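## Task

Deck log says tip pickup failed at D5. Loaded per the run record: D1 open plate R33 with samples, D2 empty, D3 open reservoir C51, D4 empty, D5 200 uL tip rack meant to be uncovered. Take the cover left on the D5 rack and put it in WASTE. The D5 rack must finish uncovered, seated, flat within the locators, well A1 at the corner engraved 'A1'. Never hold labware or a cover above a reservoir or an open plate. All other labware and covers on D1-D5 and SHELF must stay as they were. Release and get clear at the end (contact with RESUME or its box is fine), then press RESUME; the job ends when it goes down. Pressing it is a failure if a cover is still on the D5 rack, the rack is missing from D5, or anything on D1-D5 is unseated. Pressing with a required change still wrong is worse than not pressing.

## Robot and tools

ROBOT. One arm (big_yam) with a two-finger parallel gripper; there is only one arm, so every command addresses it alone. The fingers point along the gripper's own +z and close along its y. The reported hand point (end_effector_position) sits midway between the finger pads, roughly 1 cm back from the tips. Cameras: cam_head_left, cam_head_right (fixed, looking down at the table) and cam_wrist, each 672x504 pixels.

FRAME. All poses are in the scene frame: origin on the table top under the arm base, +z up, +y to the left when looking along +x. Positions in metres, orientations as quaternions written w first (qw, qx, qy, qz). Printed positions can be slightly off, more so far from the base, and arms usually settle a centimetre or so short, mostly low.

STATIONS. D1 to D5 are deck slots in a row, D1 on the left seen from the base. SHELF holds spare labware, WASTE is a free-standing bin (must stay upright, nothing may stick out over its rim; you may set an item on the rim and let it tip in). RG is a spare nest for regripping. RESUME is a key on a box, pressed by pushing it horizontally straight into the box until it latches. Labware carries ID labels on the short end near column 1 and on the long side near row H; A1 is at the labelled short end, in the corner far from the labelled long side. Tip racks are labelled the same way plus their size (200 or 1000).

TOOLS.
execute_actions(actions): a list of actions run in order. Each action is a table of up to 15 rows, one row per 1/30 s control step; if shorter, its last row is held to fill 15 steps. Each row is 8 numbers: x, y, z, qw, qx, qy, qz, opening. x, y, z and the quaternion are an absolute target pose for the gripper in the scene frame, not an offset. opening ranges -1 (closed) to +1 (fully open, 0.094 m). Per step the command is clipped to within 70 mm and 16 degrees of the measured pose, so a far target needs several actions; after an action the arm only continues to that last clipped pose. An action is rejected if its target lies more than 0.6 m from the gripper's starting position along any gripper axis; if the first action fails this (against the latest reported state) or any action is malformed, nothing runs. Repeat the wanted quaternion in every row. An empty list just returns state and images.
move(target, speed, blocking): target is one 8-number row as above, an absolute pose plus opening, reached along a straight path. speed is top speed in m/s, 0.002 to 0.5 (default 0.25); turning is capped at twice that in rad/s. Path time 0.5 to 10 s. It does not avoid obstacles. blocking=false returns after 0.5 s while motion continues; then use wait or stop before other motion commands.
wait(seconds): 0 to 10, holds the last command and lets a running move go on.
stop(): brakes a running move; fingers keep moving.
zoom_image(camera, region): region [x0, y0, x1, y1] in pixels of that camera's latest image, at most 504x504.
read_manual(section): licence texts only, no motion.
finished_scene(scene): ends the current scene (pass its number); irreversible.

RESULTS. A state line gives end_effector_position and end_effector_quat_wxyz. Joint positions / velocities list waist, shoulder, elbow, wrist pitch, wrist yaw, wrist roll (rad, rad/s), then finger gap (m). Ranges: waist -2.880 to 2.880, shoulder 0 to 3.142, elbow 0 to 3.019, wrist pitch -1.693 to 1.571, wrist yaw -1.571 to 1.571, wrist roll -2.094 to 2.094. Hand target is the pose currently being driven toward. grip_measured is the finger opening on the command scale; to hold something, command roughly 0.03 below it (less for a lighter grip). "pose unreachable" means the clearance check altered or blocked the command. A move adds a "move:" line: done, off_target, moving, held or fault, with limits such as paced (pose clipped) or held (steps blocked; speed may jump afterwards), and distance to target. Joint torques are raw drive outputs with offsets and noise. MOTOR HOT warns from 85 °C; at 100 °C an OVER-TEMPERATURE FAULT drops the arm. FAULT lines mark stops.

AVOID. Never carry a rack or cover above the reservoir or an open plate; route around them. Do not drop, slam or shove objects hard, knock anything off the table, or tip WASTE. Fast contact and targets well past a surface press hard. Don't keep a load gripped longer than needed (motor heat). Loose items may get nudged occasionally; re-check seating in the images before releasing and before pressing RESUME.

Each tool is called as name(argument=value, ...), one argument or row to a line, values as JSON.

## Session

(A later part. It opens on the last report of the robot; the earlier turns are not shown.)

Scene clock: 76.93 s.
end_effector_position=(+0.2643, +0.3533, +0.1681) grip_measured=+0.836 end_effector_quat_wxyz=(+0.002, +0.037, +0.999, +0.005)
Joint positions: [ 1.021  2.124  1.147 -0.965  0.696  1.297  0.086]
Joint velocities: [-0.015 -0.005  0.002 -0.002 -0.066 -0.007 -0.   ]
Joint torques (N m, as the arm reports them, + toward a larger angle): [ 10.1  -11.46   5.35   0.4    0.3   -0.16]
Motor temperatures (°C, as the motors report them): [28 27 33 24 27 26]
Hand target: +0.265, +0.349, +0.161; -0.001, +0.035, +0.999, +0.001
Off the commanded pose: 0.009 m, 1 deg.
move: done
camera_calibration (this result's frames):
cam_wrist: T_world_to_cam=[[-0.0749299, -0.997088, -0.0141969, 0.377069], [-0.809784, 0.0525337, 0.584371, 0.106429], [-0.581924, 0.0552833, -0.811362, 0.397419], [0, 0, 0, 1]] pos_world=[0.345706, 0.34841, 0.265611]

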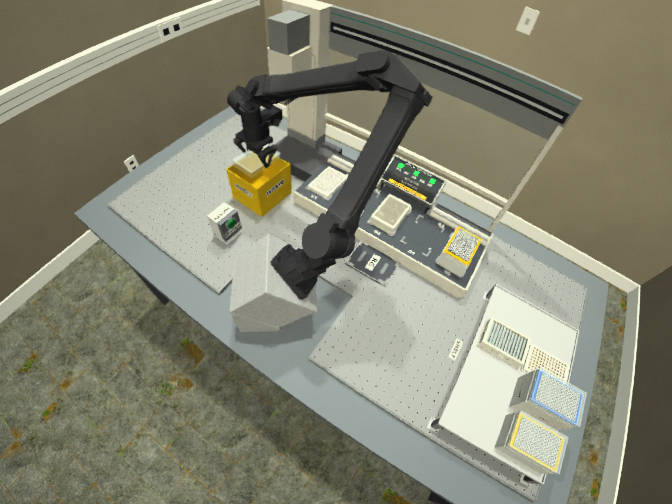

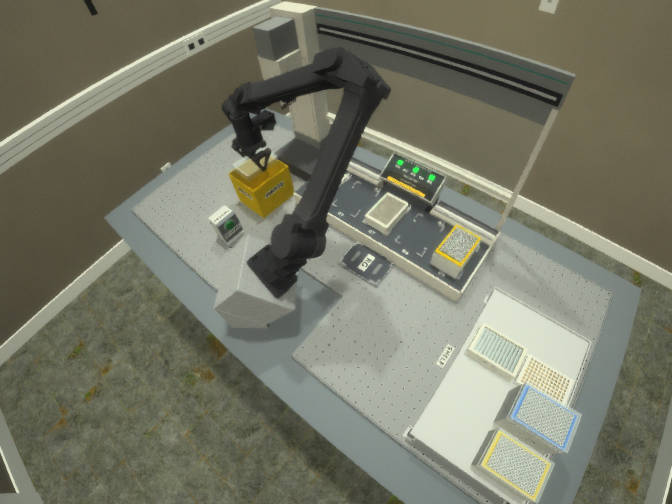

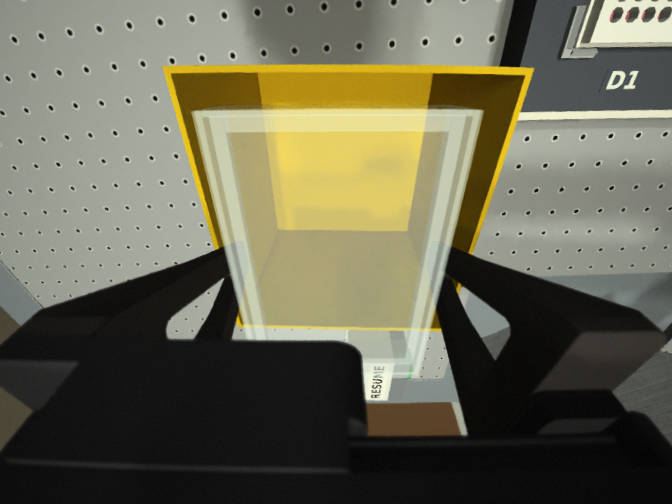

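move(
  target=[0.265,0.346,0.112,0,0.035,1,0,0.76],
  speed=0.08,
)

execute_actions(
  actions=[
    [[0.265,0.346,0.112,0,0.035,1,0,1]],
  ],
)

move(
  target=[0.27,0.355,0.21,0,0.02,1,0,1],
  speed=0.2,
)

move(
  target=[0.43,0.06,0.21,0,0.02,1,0,1],
)

zoom_image(
  camera="cam_wrist",
  region=[84,0,588,300],
)

move(
  target=[0.41,-0.335,0.21,0,0.02,1,0,1],
)

move(
  target=[0.39,-0.326,0.135,0,0.014,1,0,1],
  speed=0.07,
)

Scene clock: 84.07 s.
end_effector_position=(+0.2683, +0.3503, +0.1274) grip_measured=+0.836 end_effector_quat_wxyz=(+0.006, +0.042, +0.999, +0.012)
Joint positions: [ 0.956  2.15   1.092 -0.811  0.72   1.212  0.086]
Joint velocities: [ 0.005 -0.005 -0.007  0.007  0.007 -0.066 -0.001]
Joint torques (N m, as the arm reports them, + toward a larger angle): [  9.8  -10.26   4.77   0.42   0.32  -0.18]
Motor temperatures (°C, as the motors report them): [28 27 32 24 27 26]
Hand target: +0.264, +0.345, +0.113; -0.001, +0.035, +0.999, +0.001
Off the commanded pose: 0.016 m, 2 deg.
move: off_target
camera_calibration (this result's frames):
cam_wrist: T_world_to_cam=[[-0.0847273, -0.995992, -0.0286457, 0.377843], [-0.813904, 0.0525959, 0.578614, 0.135523], [-0.574788, 0.0723393, -0.815098, 0.359481], [0, 0, 0, 1]] pos_world=[0.348942, 0.343196, 0.225421]

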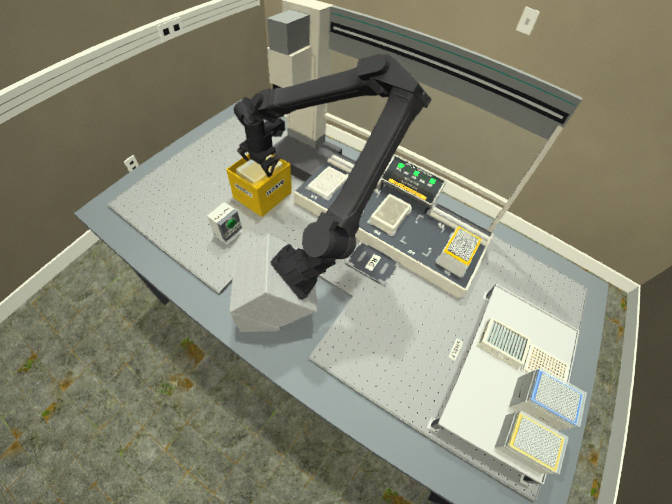

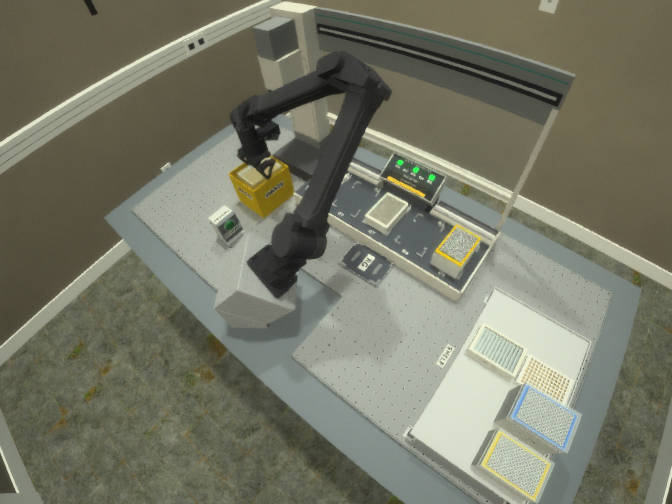

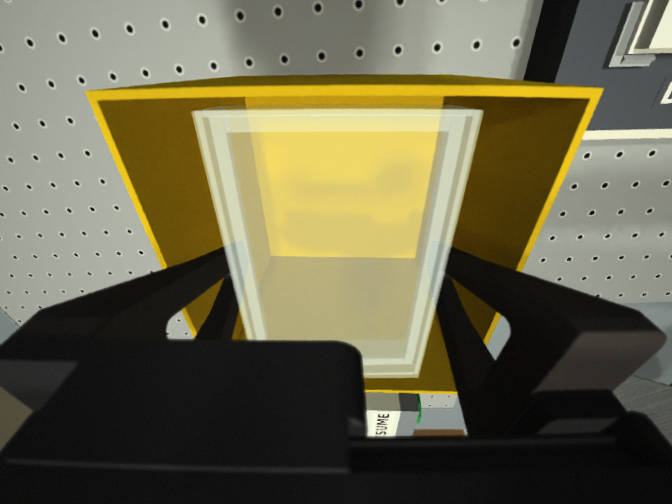

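Scene clock: 84.57 s.
end_effector_position=(+0.2686, +0.3502, +0.1274) grip_measured=+1.000 end_effector_quat_wxyz=(+0.007, +0.041, +0.999, +0.012)
Joint positions: [ 0.956  2.15   1.092 -0.811  0.721  1.21   0.094]
Joint velocities: [-0.015  0.015 -0.022 -0.002  0.022  0.022  0.   ]
Joint torques (N m, as the arm reports them, + toward a larger angle): [  9.89 -10.08   5.     0.39   0.31  -0.17]
Motor temperatures (°C, as the motors report them): [28 27 32 24 27 26]
Hand target: +0.264, +0.345, +0.113; -0.000, +0.035, +0.999, +0.000
Off the commanded pose: 0.016 m, 2 deg.
camera_calibration (this result's frames):
cam_wrist: T_world_to_cam=[[-0.0824495, -0.9962, -0.0280814, 0.37714], [-0.814848, 0.0511637, 0.577412, 0.13663], [-0.573781, 0.0704894, -0.81597, 0.360114], [0, 0, 0, 1]] pos_world=[0.349054, 0.343332, 0.225542]

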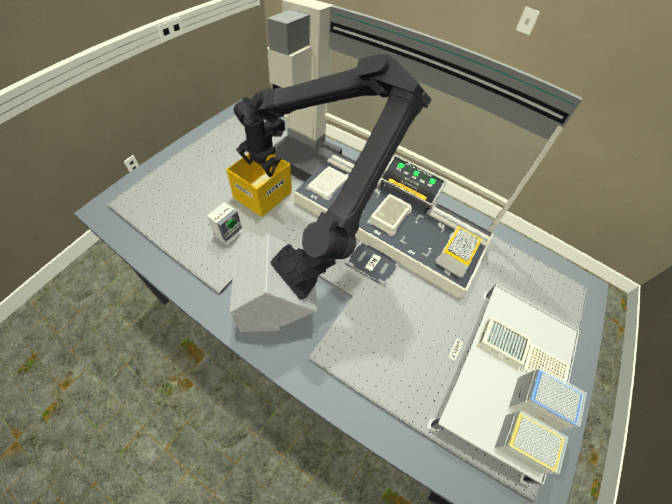

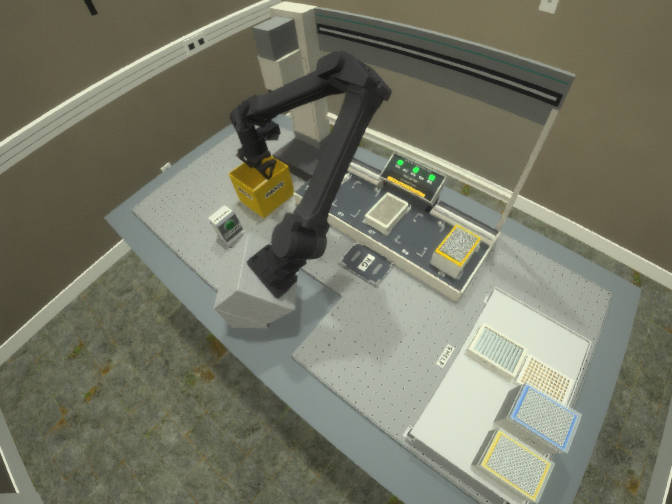

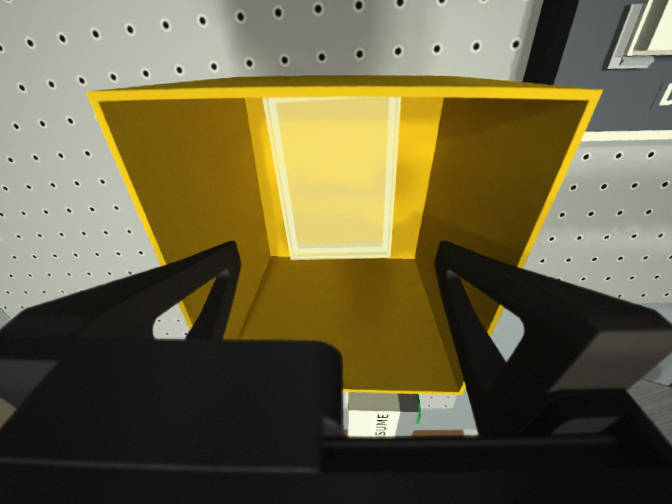

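Scene clock: 85.43 s.
end_effector_position=(+0.2632, +0.3490, +0.2043) grip_measured=+1.000 end_effector_quat_wxyz=(+0.001, +0.006, +1.000, -0.006)
Joint positions: [ 1.071  2.096  1.194 -1.107  0.681  1.311  0.094]
Joint velocities: [ 0.005 -0.034 -0.007 -0.017 -0.066  0.007  0.   ]
Joint torques (N m, as the arm reports them, + toward a larger angle): [ 10.97 -11.29   8.58  -0.35   0.12   0.14]
Motor temperatures (°C, as the motors report them): [28 27 32 24 27 26]
Hand target: +0.272, +0.356, +0.209; +0.001, +0.020, +1.000, -0.001
Off the commanded pose: 0.011 m, 2 deg.
move: off_target
camera_calibration (this result's frames):
cam_wrist: T_world_to_cam=[[-0.0116261, -0.999888, 0.00939169, 0.352633], [-0.810054, 0.0149245, 0.586165, 0.0975153], [-0.58624, -0.000792962, -0.810137, 0.446786], [0, 0, 0, 1]] pos_world=[0.345016, 0.351493, 0.301486]

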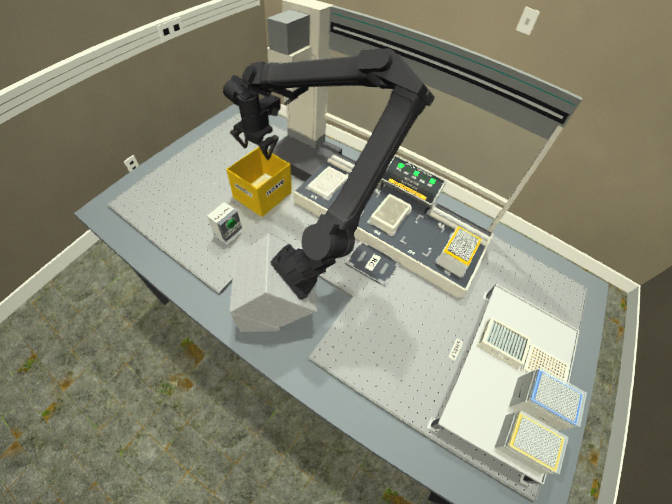

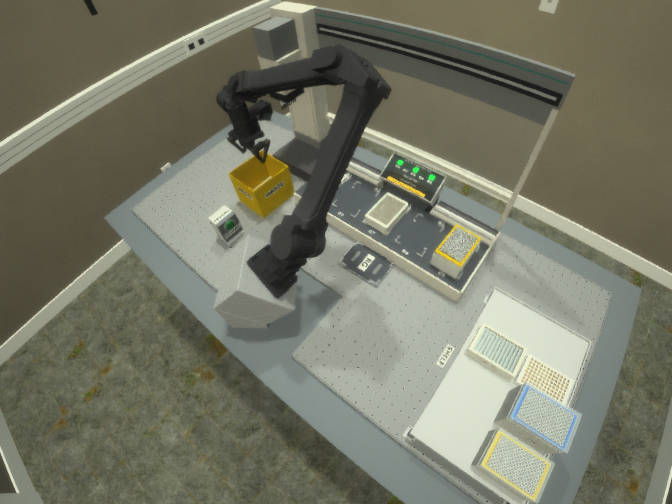

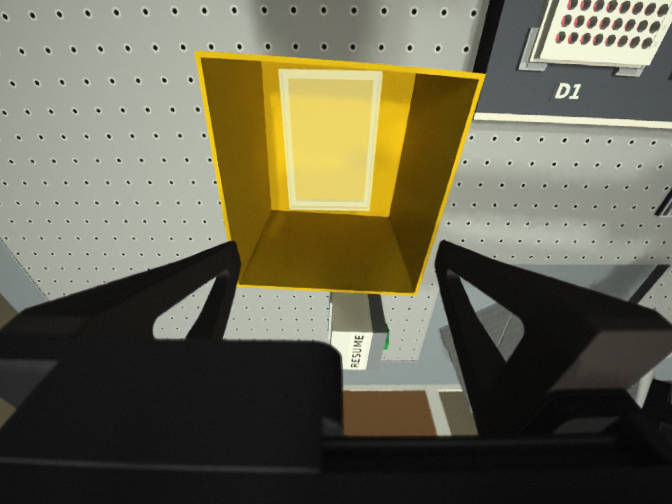

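Scene clock: 87.40 s.
end_effector_position=(+0.4255, +0.0651, +0.2132) grip_measured=+1.000 end_effector_quat_wxyz=(+0.001, +0.024, +1.000, +0.006)
Joint positions: [ 0.572  1.385  0.986 -1.135  0.771  0.67   0.094]
Joint velocities: [-0.005  0.015  0.012 -0.012 -0.037 -0.007  0.   ]
Joint torques (N m, as the arm reports them, + toward a larger angle): [ 6.78 -6.69  6.72 -0.12  0.01 -0.15]
Motor temperatures (°C, as the motors report them): [28 27 32 24 27 26]
Hand target: +0.428, +0.064, +0.212; -0.001, +0.019, +1.000, +0.005
Off the commanded pose: 0.008 m, 1 deg.
move: done
camera_calibration (this result's frames):
cam_wrist: T_world_to_cam=[[-0.0479982, -0.998723, -0.015739, 0.0913426], [-0.810003, 0.0296986, 0.585674, 0.227072], [-0.584458, 0.0408599, -0.810394, 0.545526], [0, 0, 0, 1]] pos_world=[0.507151, 0.0621921, 0.310539]

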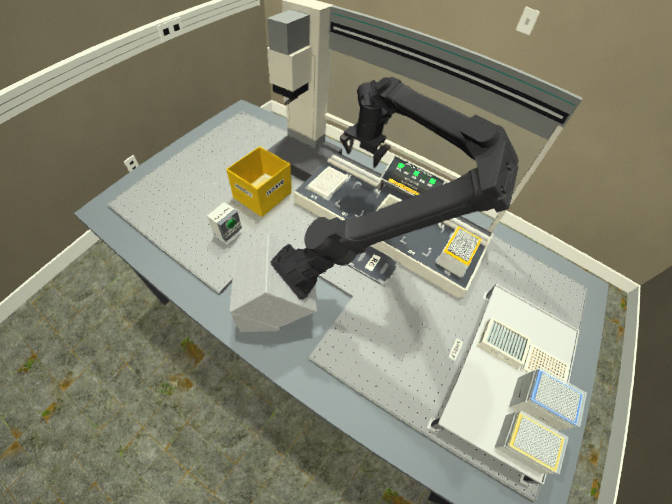

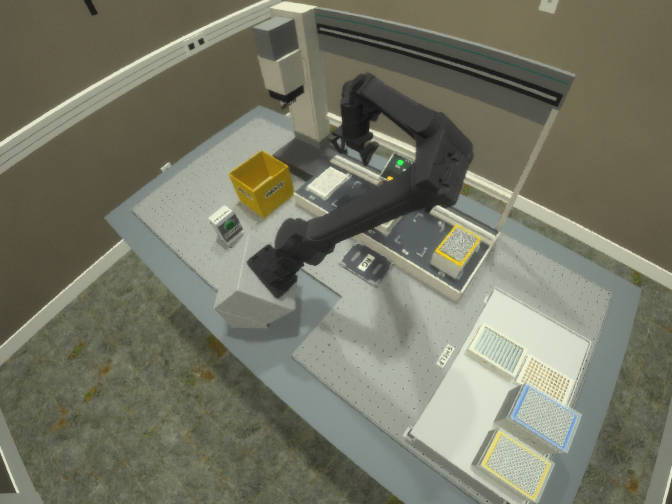

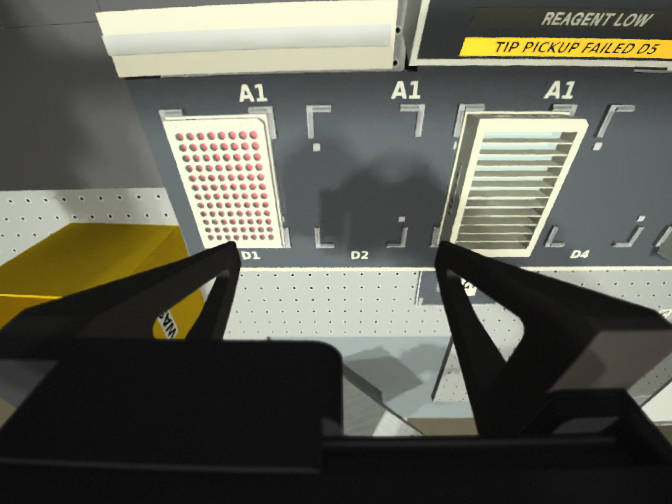

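Region (84, 0, 588, 300) of cam_wrist's 672x504 image, scaled by 1.000; it fills the top 300 rows of this view, and the rest is white.

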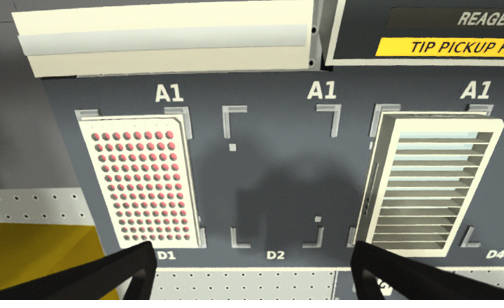

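Scene clock: 89.67 s.
end_effector_position=(+0.3971, -0.3220, +0.2059) grip_measured=+1.000 end_effector_quat_wxyz=(-0.007, +0.026, +1.000, +0.014)
Joint positions: [-0.503  0.869  1.095 -1.104  0.308 -0.498  0.094]
Joint velocities: [ 0.005 -0.015 -0.007  0.007  0.007 -0.037  0.   ]
Joint torques (N m, as the arm reports them, + toward a larger angle): [  1.12 -10.88  10.6    0.31  -0.13  -0.18]
Motor temperatures (°C, as the motors report them): [28 27 32 24 27 26]
Hand target: +0.410, -0.334, +0.211; +0.004, +0.023, +1.000, +0.008
Off the commanded pose: 0.019 m, 2 deg.
move: off_target
camera_calibration (this result's frames):
cam_wrist: T_world_to_cam=[[-0.0512895, -0.998205, -0.0309227, -0.292144], [-0.800011, 0.0225326, 0.599562, 0.210758], [-0.597789, 0.0554897, -0.799731, 0.546723], [0, 0, 0, 1]] pos_world=[0.48045, -0.326706, 0.301835]

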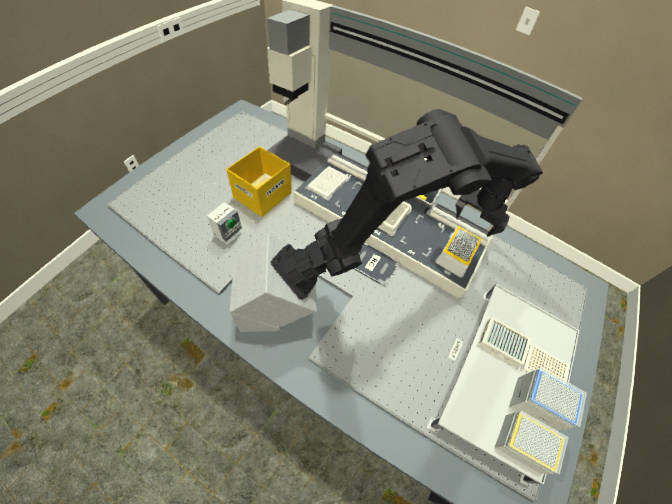

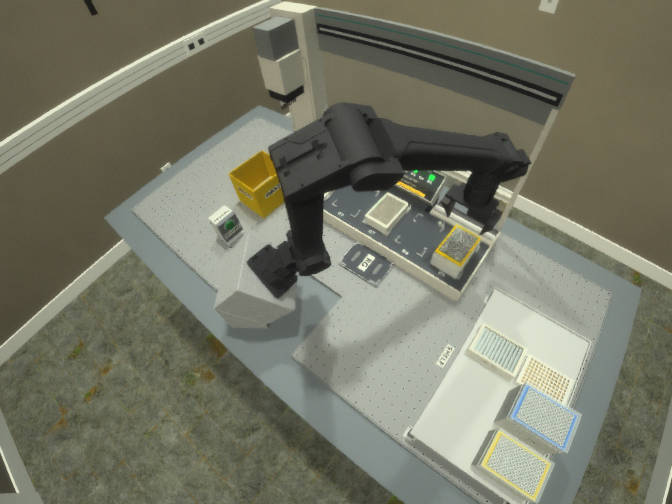

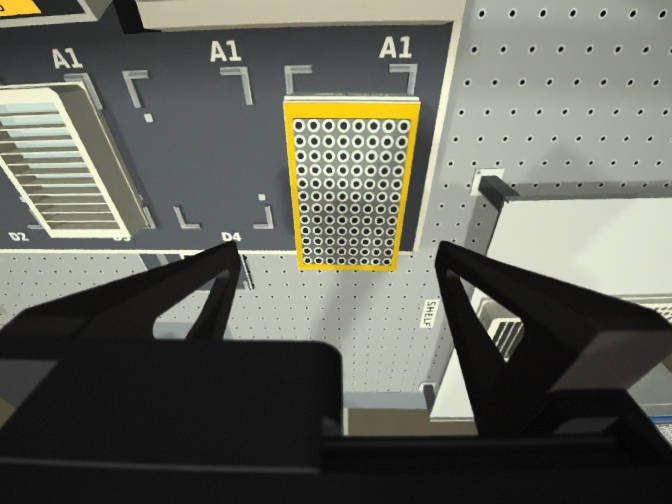

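Scene clock: 91.03 s.
end_effector_position=(+0.3931, -0.3291, +0.1486) grip_measured=+1.000 end_effector_quat_wxyz=(+0.012, +0.021, +1.000, -0.005)
Joint positions: [-0.589  0.917  0.991 -0.877  0.261 -0.589  0.094]
Joint velocities: [ 0.005 -0.005 -0.017 -0.012 -0.037 -0.022  0.   ]
Joint torques (N m, as the arm reports them, + toward a larger angle): [  0.63 -11.47   6.29   0.54  -0.15  -0.17]
Motor temperatures (°C, as the motors report them): [28 27 32 24 27 26]
Hand target: +0.388, -0.326, +0.136; +0.001, +0.015, +1.000, +0.000
Off the commanded pose: 0.014 m, 2 deg.
move: off_target
camera_calibration (this result's frames):
cam_wrist: T_world_to_cam=[[-0.0425804, -0.999077, 0.00564848, -0.310285], [-0.822524, 0.0382639, 0.567442, 0.26091], [-0.567134, 0.0195159, -0.823394, 0.478475], [0, 0, 0, 1]] pos_world=[0.472752, -0.32932, 0.247675]

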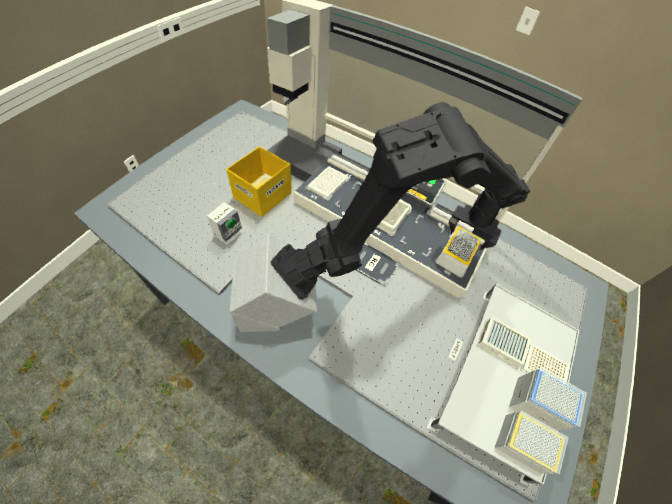

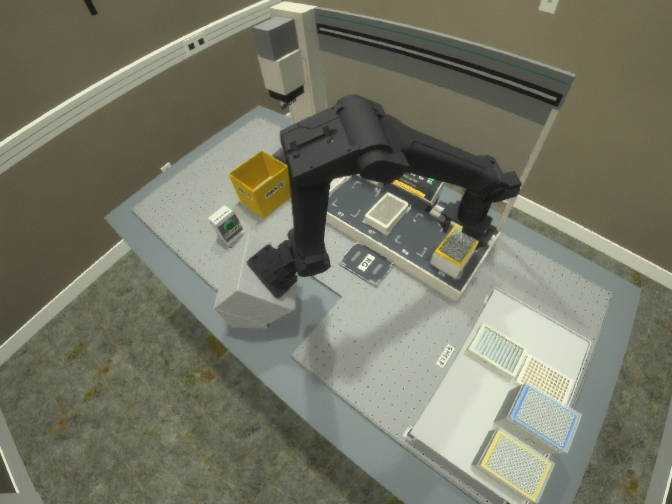

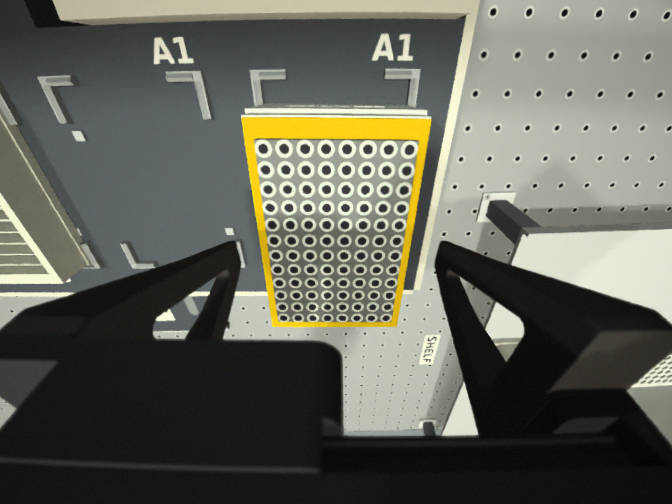

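execute_actions(
  actions=[
    [[0.389,-0.325,0.132,0,0.014,1,0,1],[0.388,-0.325,0.129,0,0.014,1,0,1],[0.387,-0.325,0.126,0,0.014,1,0,1],[0.386,-0.325,0.123,0,0.014,1,0,1],[0.385,-0.325,0.12,0,0.014,1,0,1],[0.385,-0.325,0.117,0,0.014,1,0,1],[0.385,-0.325,0.114,0,0.014,1,0,1],[0.385,-0.325,0.111,0,0.014,1,0,1],[0.385,-0.325,0.108,0,0.014,1,0,1],[0.385,-0.325,0.105,0,0.014,1,0,1],[0.385,-0.325,0.102,0,0.014,1,0,1],[0.385,-0.325,0.099,0,0.014,1,0,1],[0.385,-0.325,0.096,0,0.014,1,0,1],[0.385,-0.325,0.093,0,0.014,1,0,1],[0.385,-0.325,0.09,0,0.014,1,0,1]],
    [[0.385,-0.325,0.087,0,0.014,1,0,1]],
  ],
)

Scene clock: 97.07 s.
end_effector_position=(+0.3905, -0.3272, +0.0984) grip_measured=+1.000 end_effector_quat_wxyz=(+0.010, +0.019, +1.000, -0.004)
Joint positions: [-0.631  1.006  0.944 -0.739  0.234 -0.623  0.094]
Joint velocities: [-0.015  0.005 -0.002 -0.012  0.007  0.037  0.   ]
Joint torques (N m, as the arm reports them, + toward a larger angle): [  0.83 -12.37   5.7    0.56  -0.15  -0.12]
Motor temperatures (°C, as the motors report them): [28 27 32 24 27 26]
Hand target: +0.384, -0.325, +0.088; -0.000, +0.014, +1.000, -0.000
Off the commanded pose: 0.013 m, 1 deg.
camera_calibration (this result's frames):
cam_wrist: T_world_to_cam=[[-0.0388053, -0.999237, 0.00451939, -0.309717], [-0.819576, 0.0344149, 0.571936, 0.284339], [-0.571655, 0.0184902, -0.820286, 0.436723], [0, 0, 0, 1]] pos_world=[0.470674, -0.327341, 0.197013]

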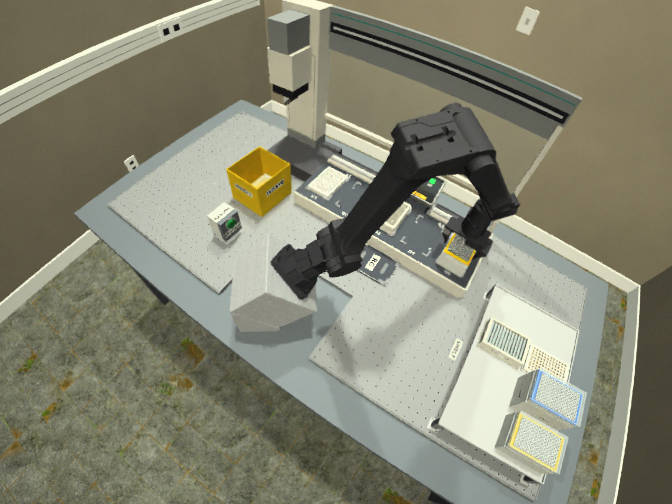

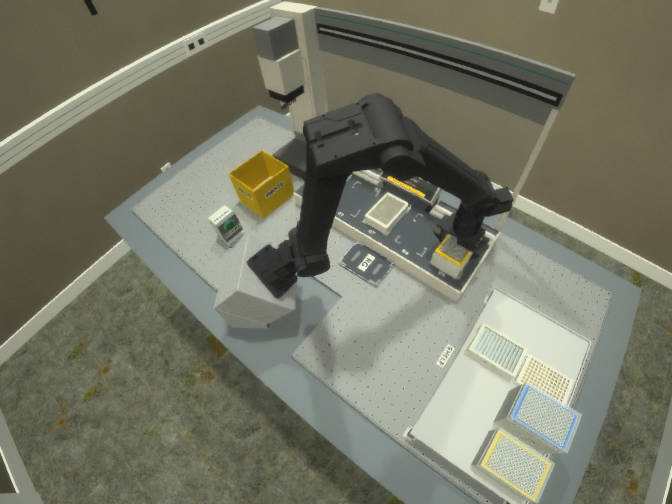

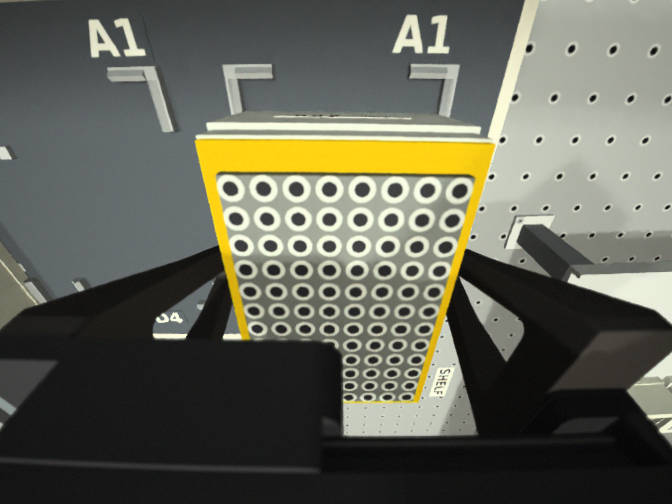

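execute_actions(
  actions=[
    [[0.385,-0.326,0.087,0,0.014,1,0,0.9],[0.385,-0.326,0.087,0,0.014,1,0,0.85],[0.385,-0.326,0.087,0,0.014,1,0,0.83],[0.385,-0.326,0.087,0,0.014,1,0,0.81],[0.385,-0.327,0.087,0,0.014,1,0,0.79],[0.385,-0.327,0.087,0,0.014,1,0,0.75]],
    [[0.387,-0.328,0.089,0,0.016,1,0,0.75],[0.389,-0.329,0.091,0,0.016,1,0,0.75],[0.391,-0.33,0.093,0,0.016,1,0,0.75],[0.393,-0.331,0.095,0,0.018,1,0,0.75],[0.395,-0.332,0.097,0,0.018,1,0,0.75],[0.397,-0.333,0.099,0,0.02,1,0,0.75],[0.399,-0.334,0.101,0,0.02,1,0,0.75],[0.401,-0.335,0.103,0,0.022,1,0,0.75],[0.403,-0.336,0.104,0,0.022,1,0,0.75],[0.405,-0.336,0.105,0,0.024,1,0,0.75],[0.407,-0.337,0.106,0,0.024,1,0,0.75],[0.409,-0.337,0.107,0,0.024,1,0,0.75],[0.411,-0.337,0.108,0,0.024,1,0,0.75],[0.413,-0.337,0.108,0,0.024,1,0,0.75],[0.415,-0.337,0.108,0,0.024,1,0,0.75]],
    [[0.417,-0.337,0.108,0,0.024,1,0,0.75]],
  ],
)

Scene clock: 112.23 s.
end_effector_position=(+0.4010, -0.3284, +0.1042) grip_measured=+0.802 end_effector_quat_wxyz=(-0.007, +0.018, +1.000, +0.003)
Joint positions: [-0.606  1.034  1.001 -0.809  0.258 -0.597  0.085]
Joint velocities: [-0.005  0.005  0.022  0.002  0.051  0.051 -0.   ]
Joint torques (N m, as the arm reports them, + toward a larger angle): [  2.7  -12.37   9.8   -0.24   0.15   0.13]
Motor temperatures (°C, as the motors report them): [28 27 32 24 27 26]
Hand target: +0.417, -0.337, +0.108; +0.000, +0.024, +1.000, -0.000
Off the commanded pose: 0.019 m, 1 deg.
camera_calibration (this result's frames):
cam_wrist: T_world_to_cam=[[-0.0370039, -0.999272, -0.00931734, -0.309809], [-0.800546, 0.0240617, 0.598788, 0.27576], [-0.598128, 0.0296165, -0.800853, 0.459744], [0, 0, 0, 1]] pos_world=[0.484279, -0.329834, 0.200179]

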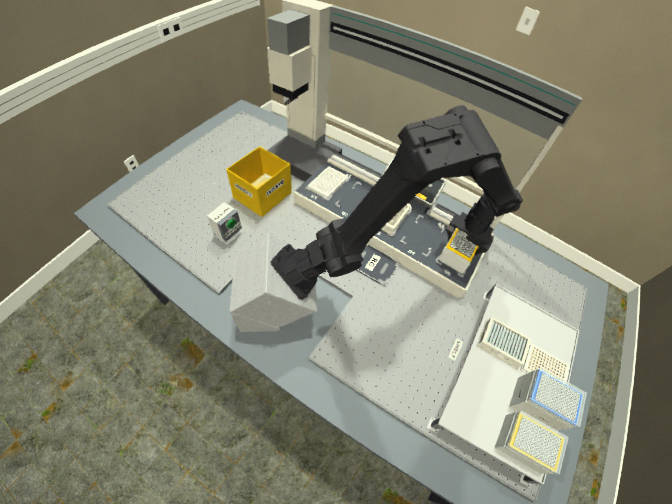

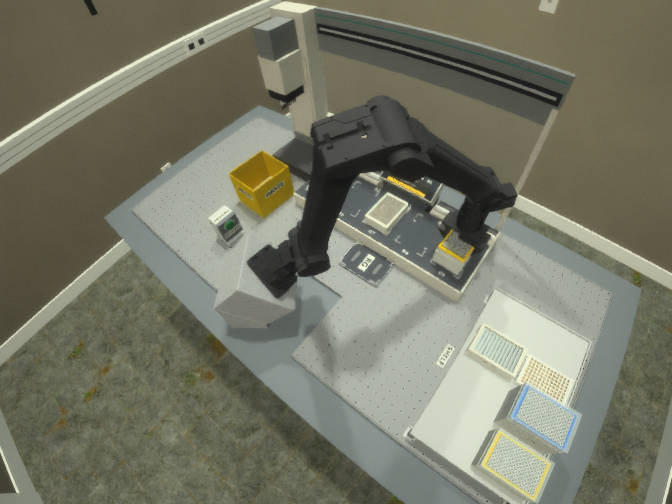

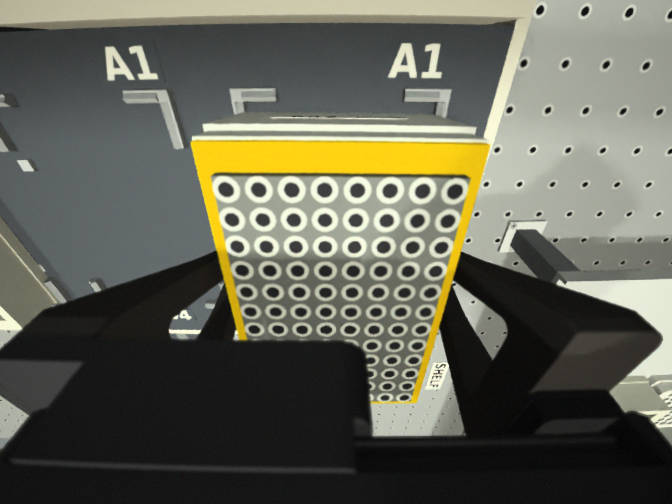

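execute_actions(
  actions=[
    [[0.417,-0.337,0.107,0,0.024,1,0,0.75],[0.417,-0.337,0.106,0,0.024,1,0,0.75],[0.418,-0.337,0.105,0,0.024,1,0,0.75],[0.418,-0.337,0.104,0,0.024,1,0,0.75],[0.419,-0.337,0.103,0,0.024,1,0,0.75],[0.419,-0.336,0.102,0,0.024,1,0,0.75],[0.42,-0.336,0.101,0,0.024,1,0,0.75],[0.421,-0.336,0.1,0,0.024,1,0,0.75]],
  ],
)

zoom_image(
  camera="cam_head_right",
  region=[390,200,520,310],
)

Scene clock: 119.60 s.
end_effector_position=(+0.4017, -0.3285, +0.1003) grip_measured=+0.802 end_effector_quat_wxyz=(-0.011, +0.020, +1.000, +0.003)
Joint positions: [-0.605  1.047  1.006 -0.808  0.264 -0.592  0.085]
Joint velocities: [-0.005 -0.015  0.002 -0.012 -0.007 -0.007 -0.001]
Joint torques (N m, as the arm reports them, + toward a larger angle): [  2.67 -11.74   9.51   0.39  -0.06   0.1 ]
Motor temperatures (°C, as the motors report them): [27 27 33 24 27 26]
Hand target: +0.420, -0.336, +0.100; +0.000, +0.024, +1.000, +0.000
Off the commanded pose: 0.021 m, 1 deg.
camera_calibration (this result's frames):
cam_wrist: T_world_to_cam=[[-0.0399398, -0.999164, -0.00878023, -0.30873], [-0.795276, 0.0264674, 0.605669, 0.27671], [-0.60493, 0.031173, -0.795668, 0.45976], [0, 0, 0, 1]] pos_world=[0.485853, -0.330127, 0.195511]

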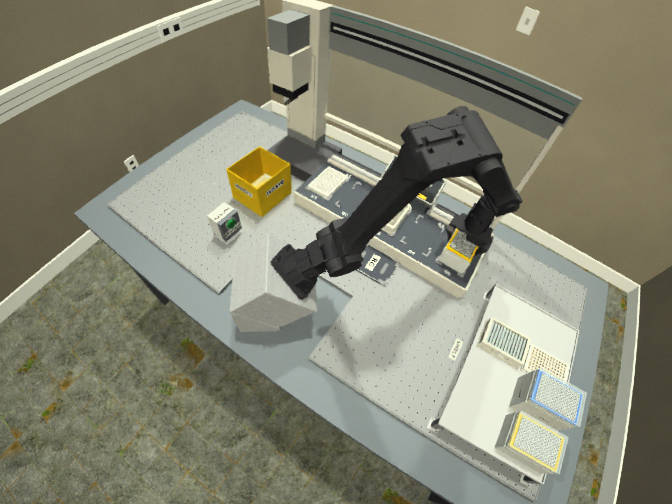

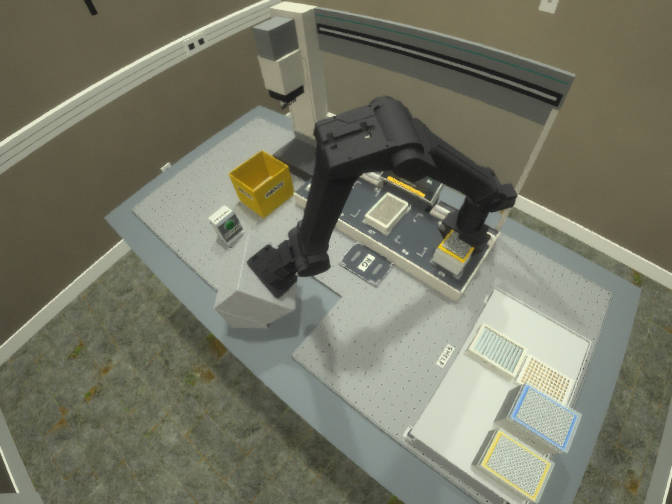

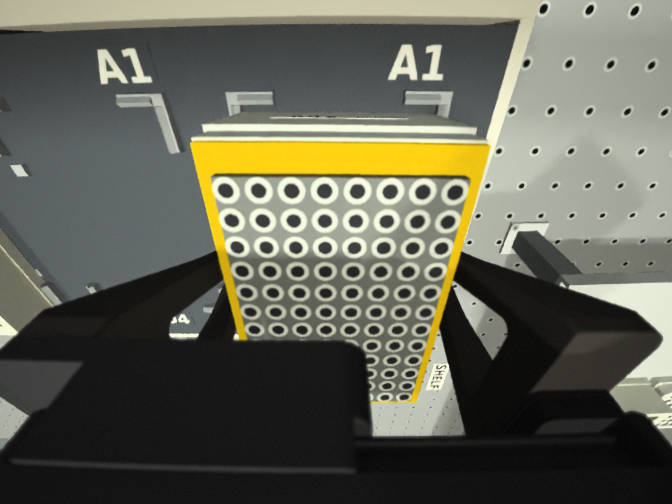

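Region (390, 200, 520, 310) of cam_head_right's 672x504 image, scaled by 3.877, with more detail than that image has; it fills the top 426 rows of this view, and the rest is white.

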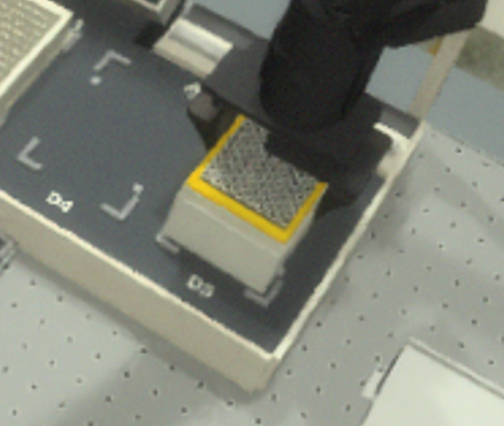

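About 3–4 mm more; pitch the tip forward too, which flattens the rack.

execute_actions(
  actions=[
    [[0.422,-0.336,0.1,0.003,0.024,1,0,0.75],[0.423,-0.336,0.1,0.006,0.024,1,0,0.75],[0.424,-0.336,0.1,0.009,0.024,1,0,0.75],[0.425,-0.336,0.1,0.012,0.024,1,0,0.75],[0.426,-0.336,0.1,0.015,0.024,1,0,0.75],[0.427,-0.336,0.1,0.018,0.024,1,0,0.75]],
  ],
)

Scene clock: 123.77 s.
end_effector_position=(+0.4051, -0.3288, +0.1002) grip_measured=+0.802 end_effector_quat_wxyz=(-0.003, +0.022, +1.000, +0.004)
Joint positions: [-0.605  1.047  1.006 -0.796  0.254 -0.591  0.085]
Joint velocities: [-0.005 -0.005 -0.012 -0.002  0.081 -0.081 -0.   ]
Joint torques (N m, as the arm reports them, + toward a larger angle): [  2.96 -12.52   9.06   1.2   -0.59   0.  ]
Motor temperatures (°C, as the motors report them): [27 27 33 24 27 26]
Hand target: +0.426, -0.336, +0.100; +0.018, +0.024, +1.000, +0.000
Off the commanded pose: 0.023 m, 3 deg.
camera_calibration (this result's frames):
cam_wrist: T_world_to_cam=[[-0.0433242, -0.999001, -0.0109097, -0.307211], [-0.804344, 0.0284012, 0.593484, 0.284931], [-0.592582, 0.0344874, -0.804771, 0.458745], [0, 0, 0, 1]] pos_world=[0.487717, -0.330817, 0.196731]

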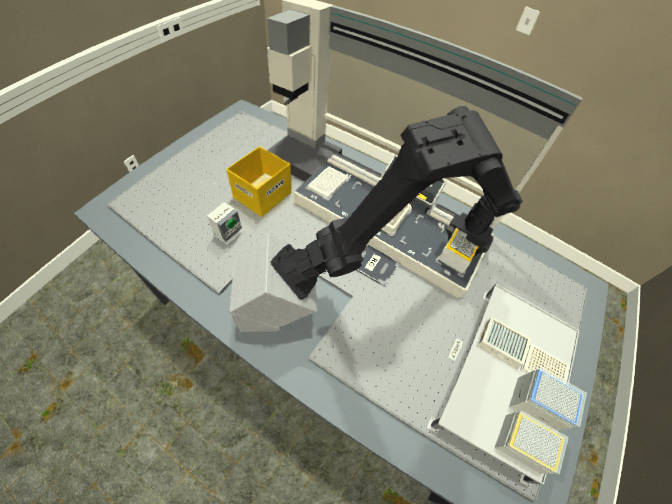

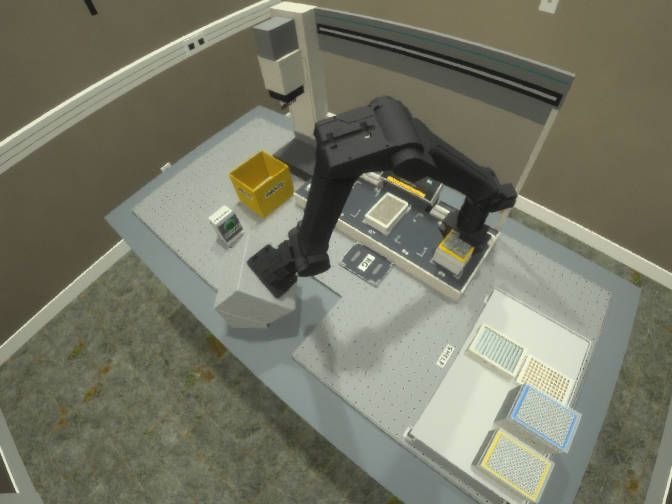

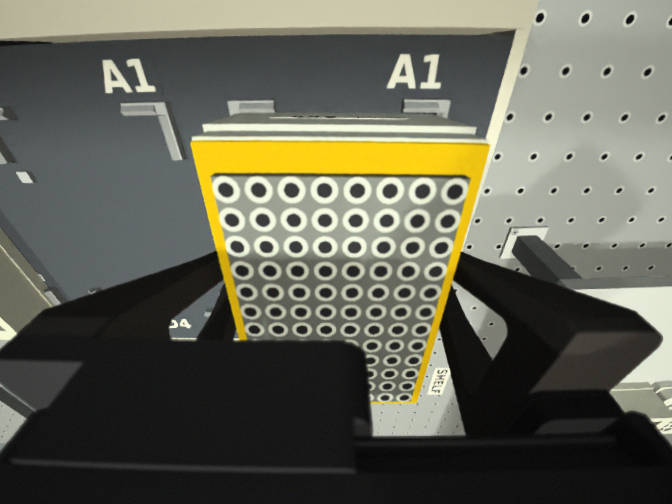

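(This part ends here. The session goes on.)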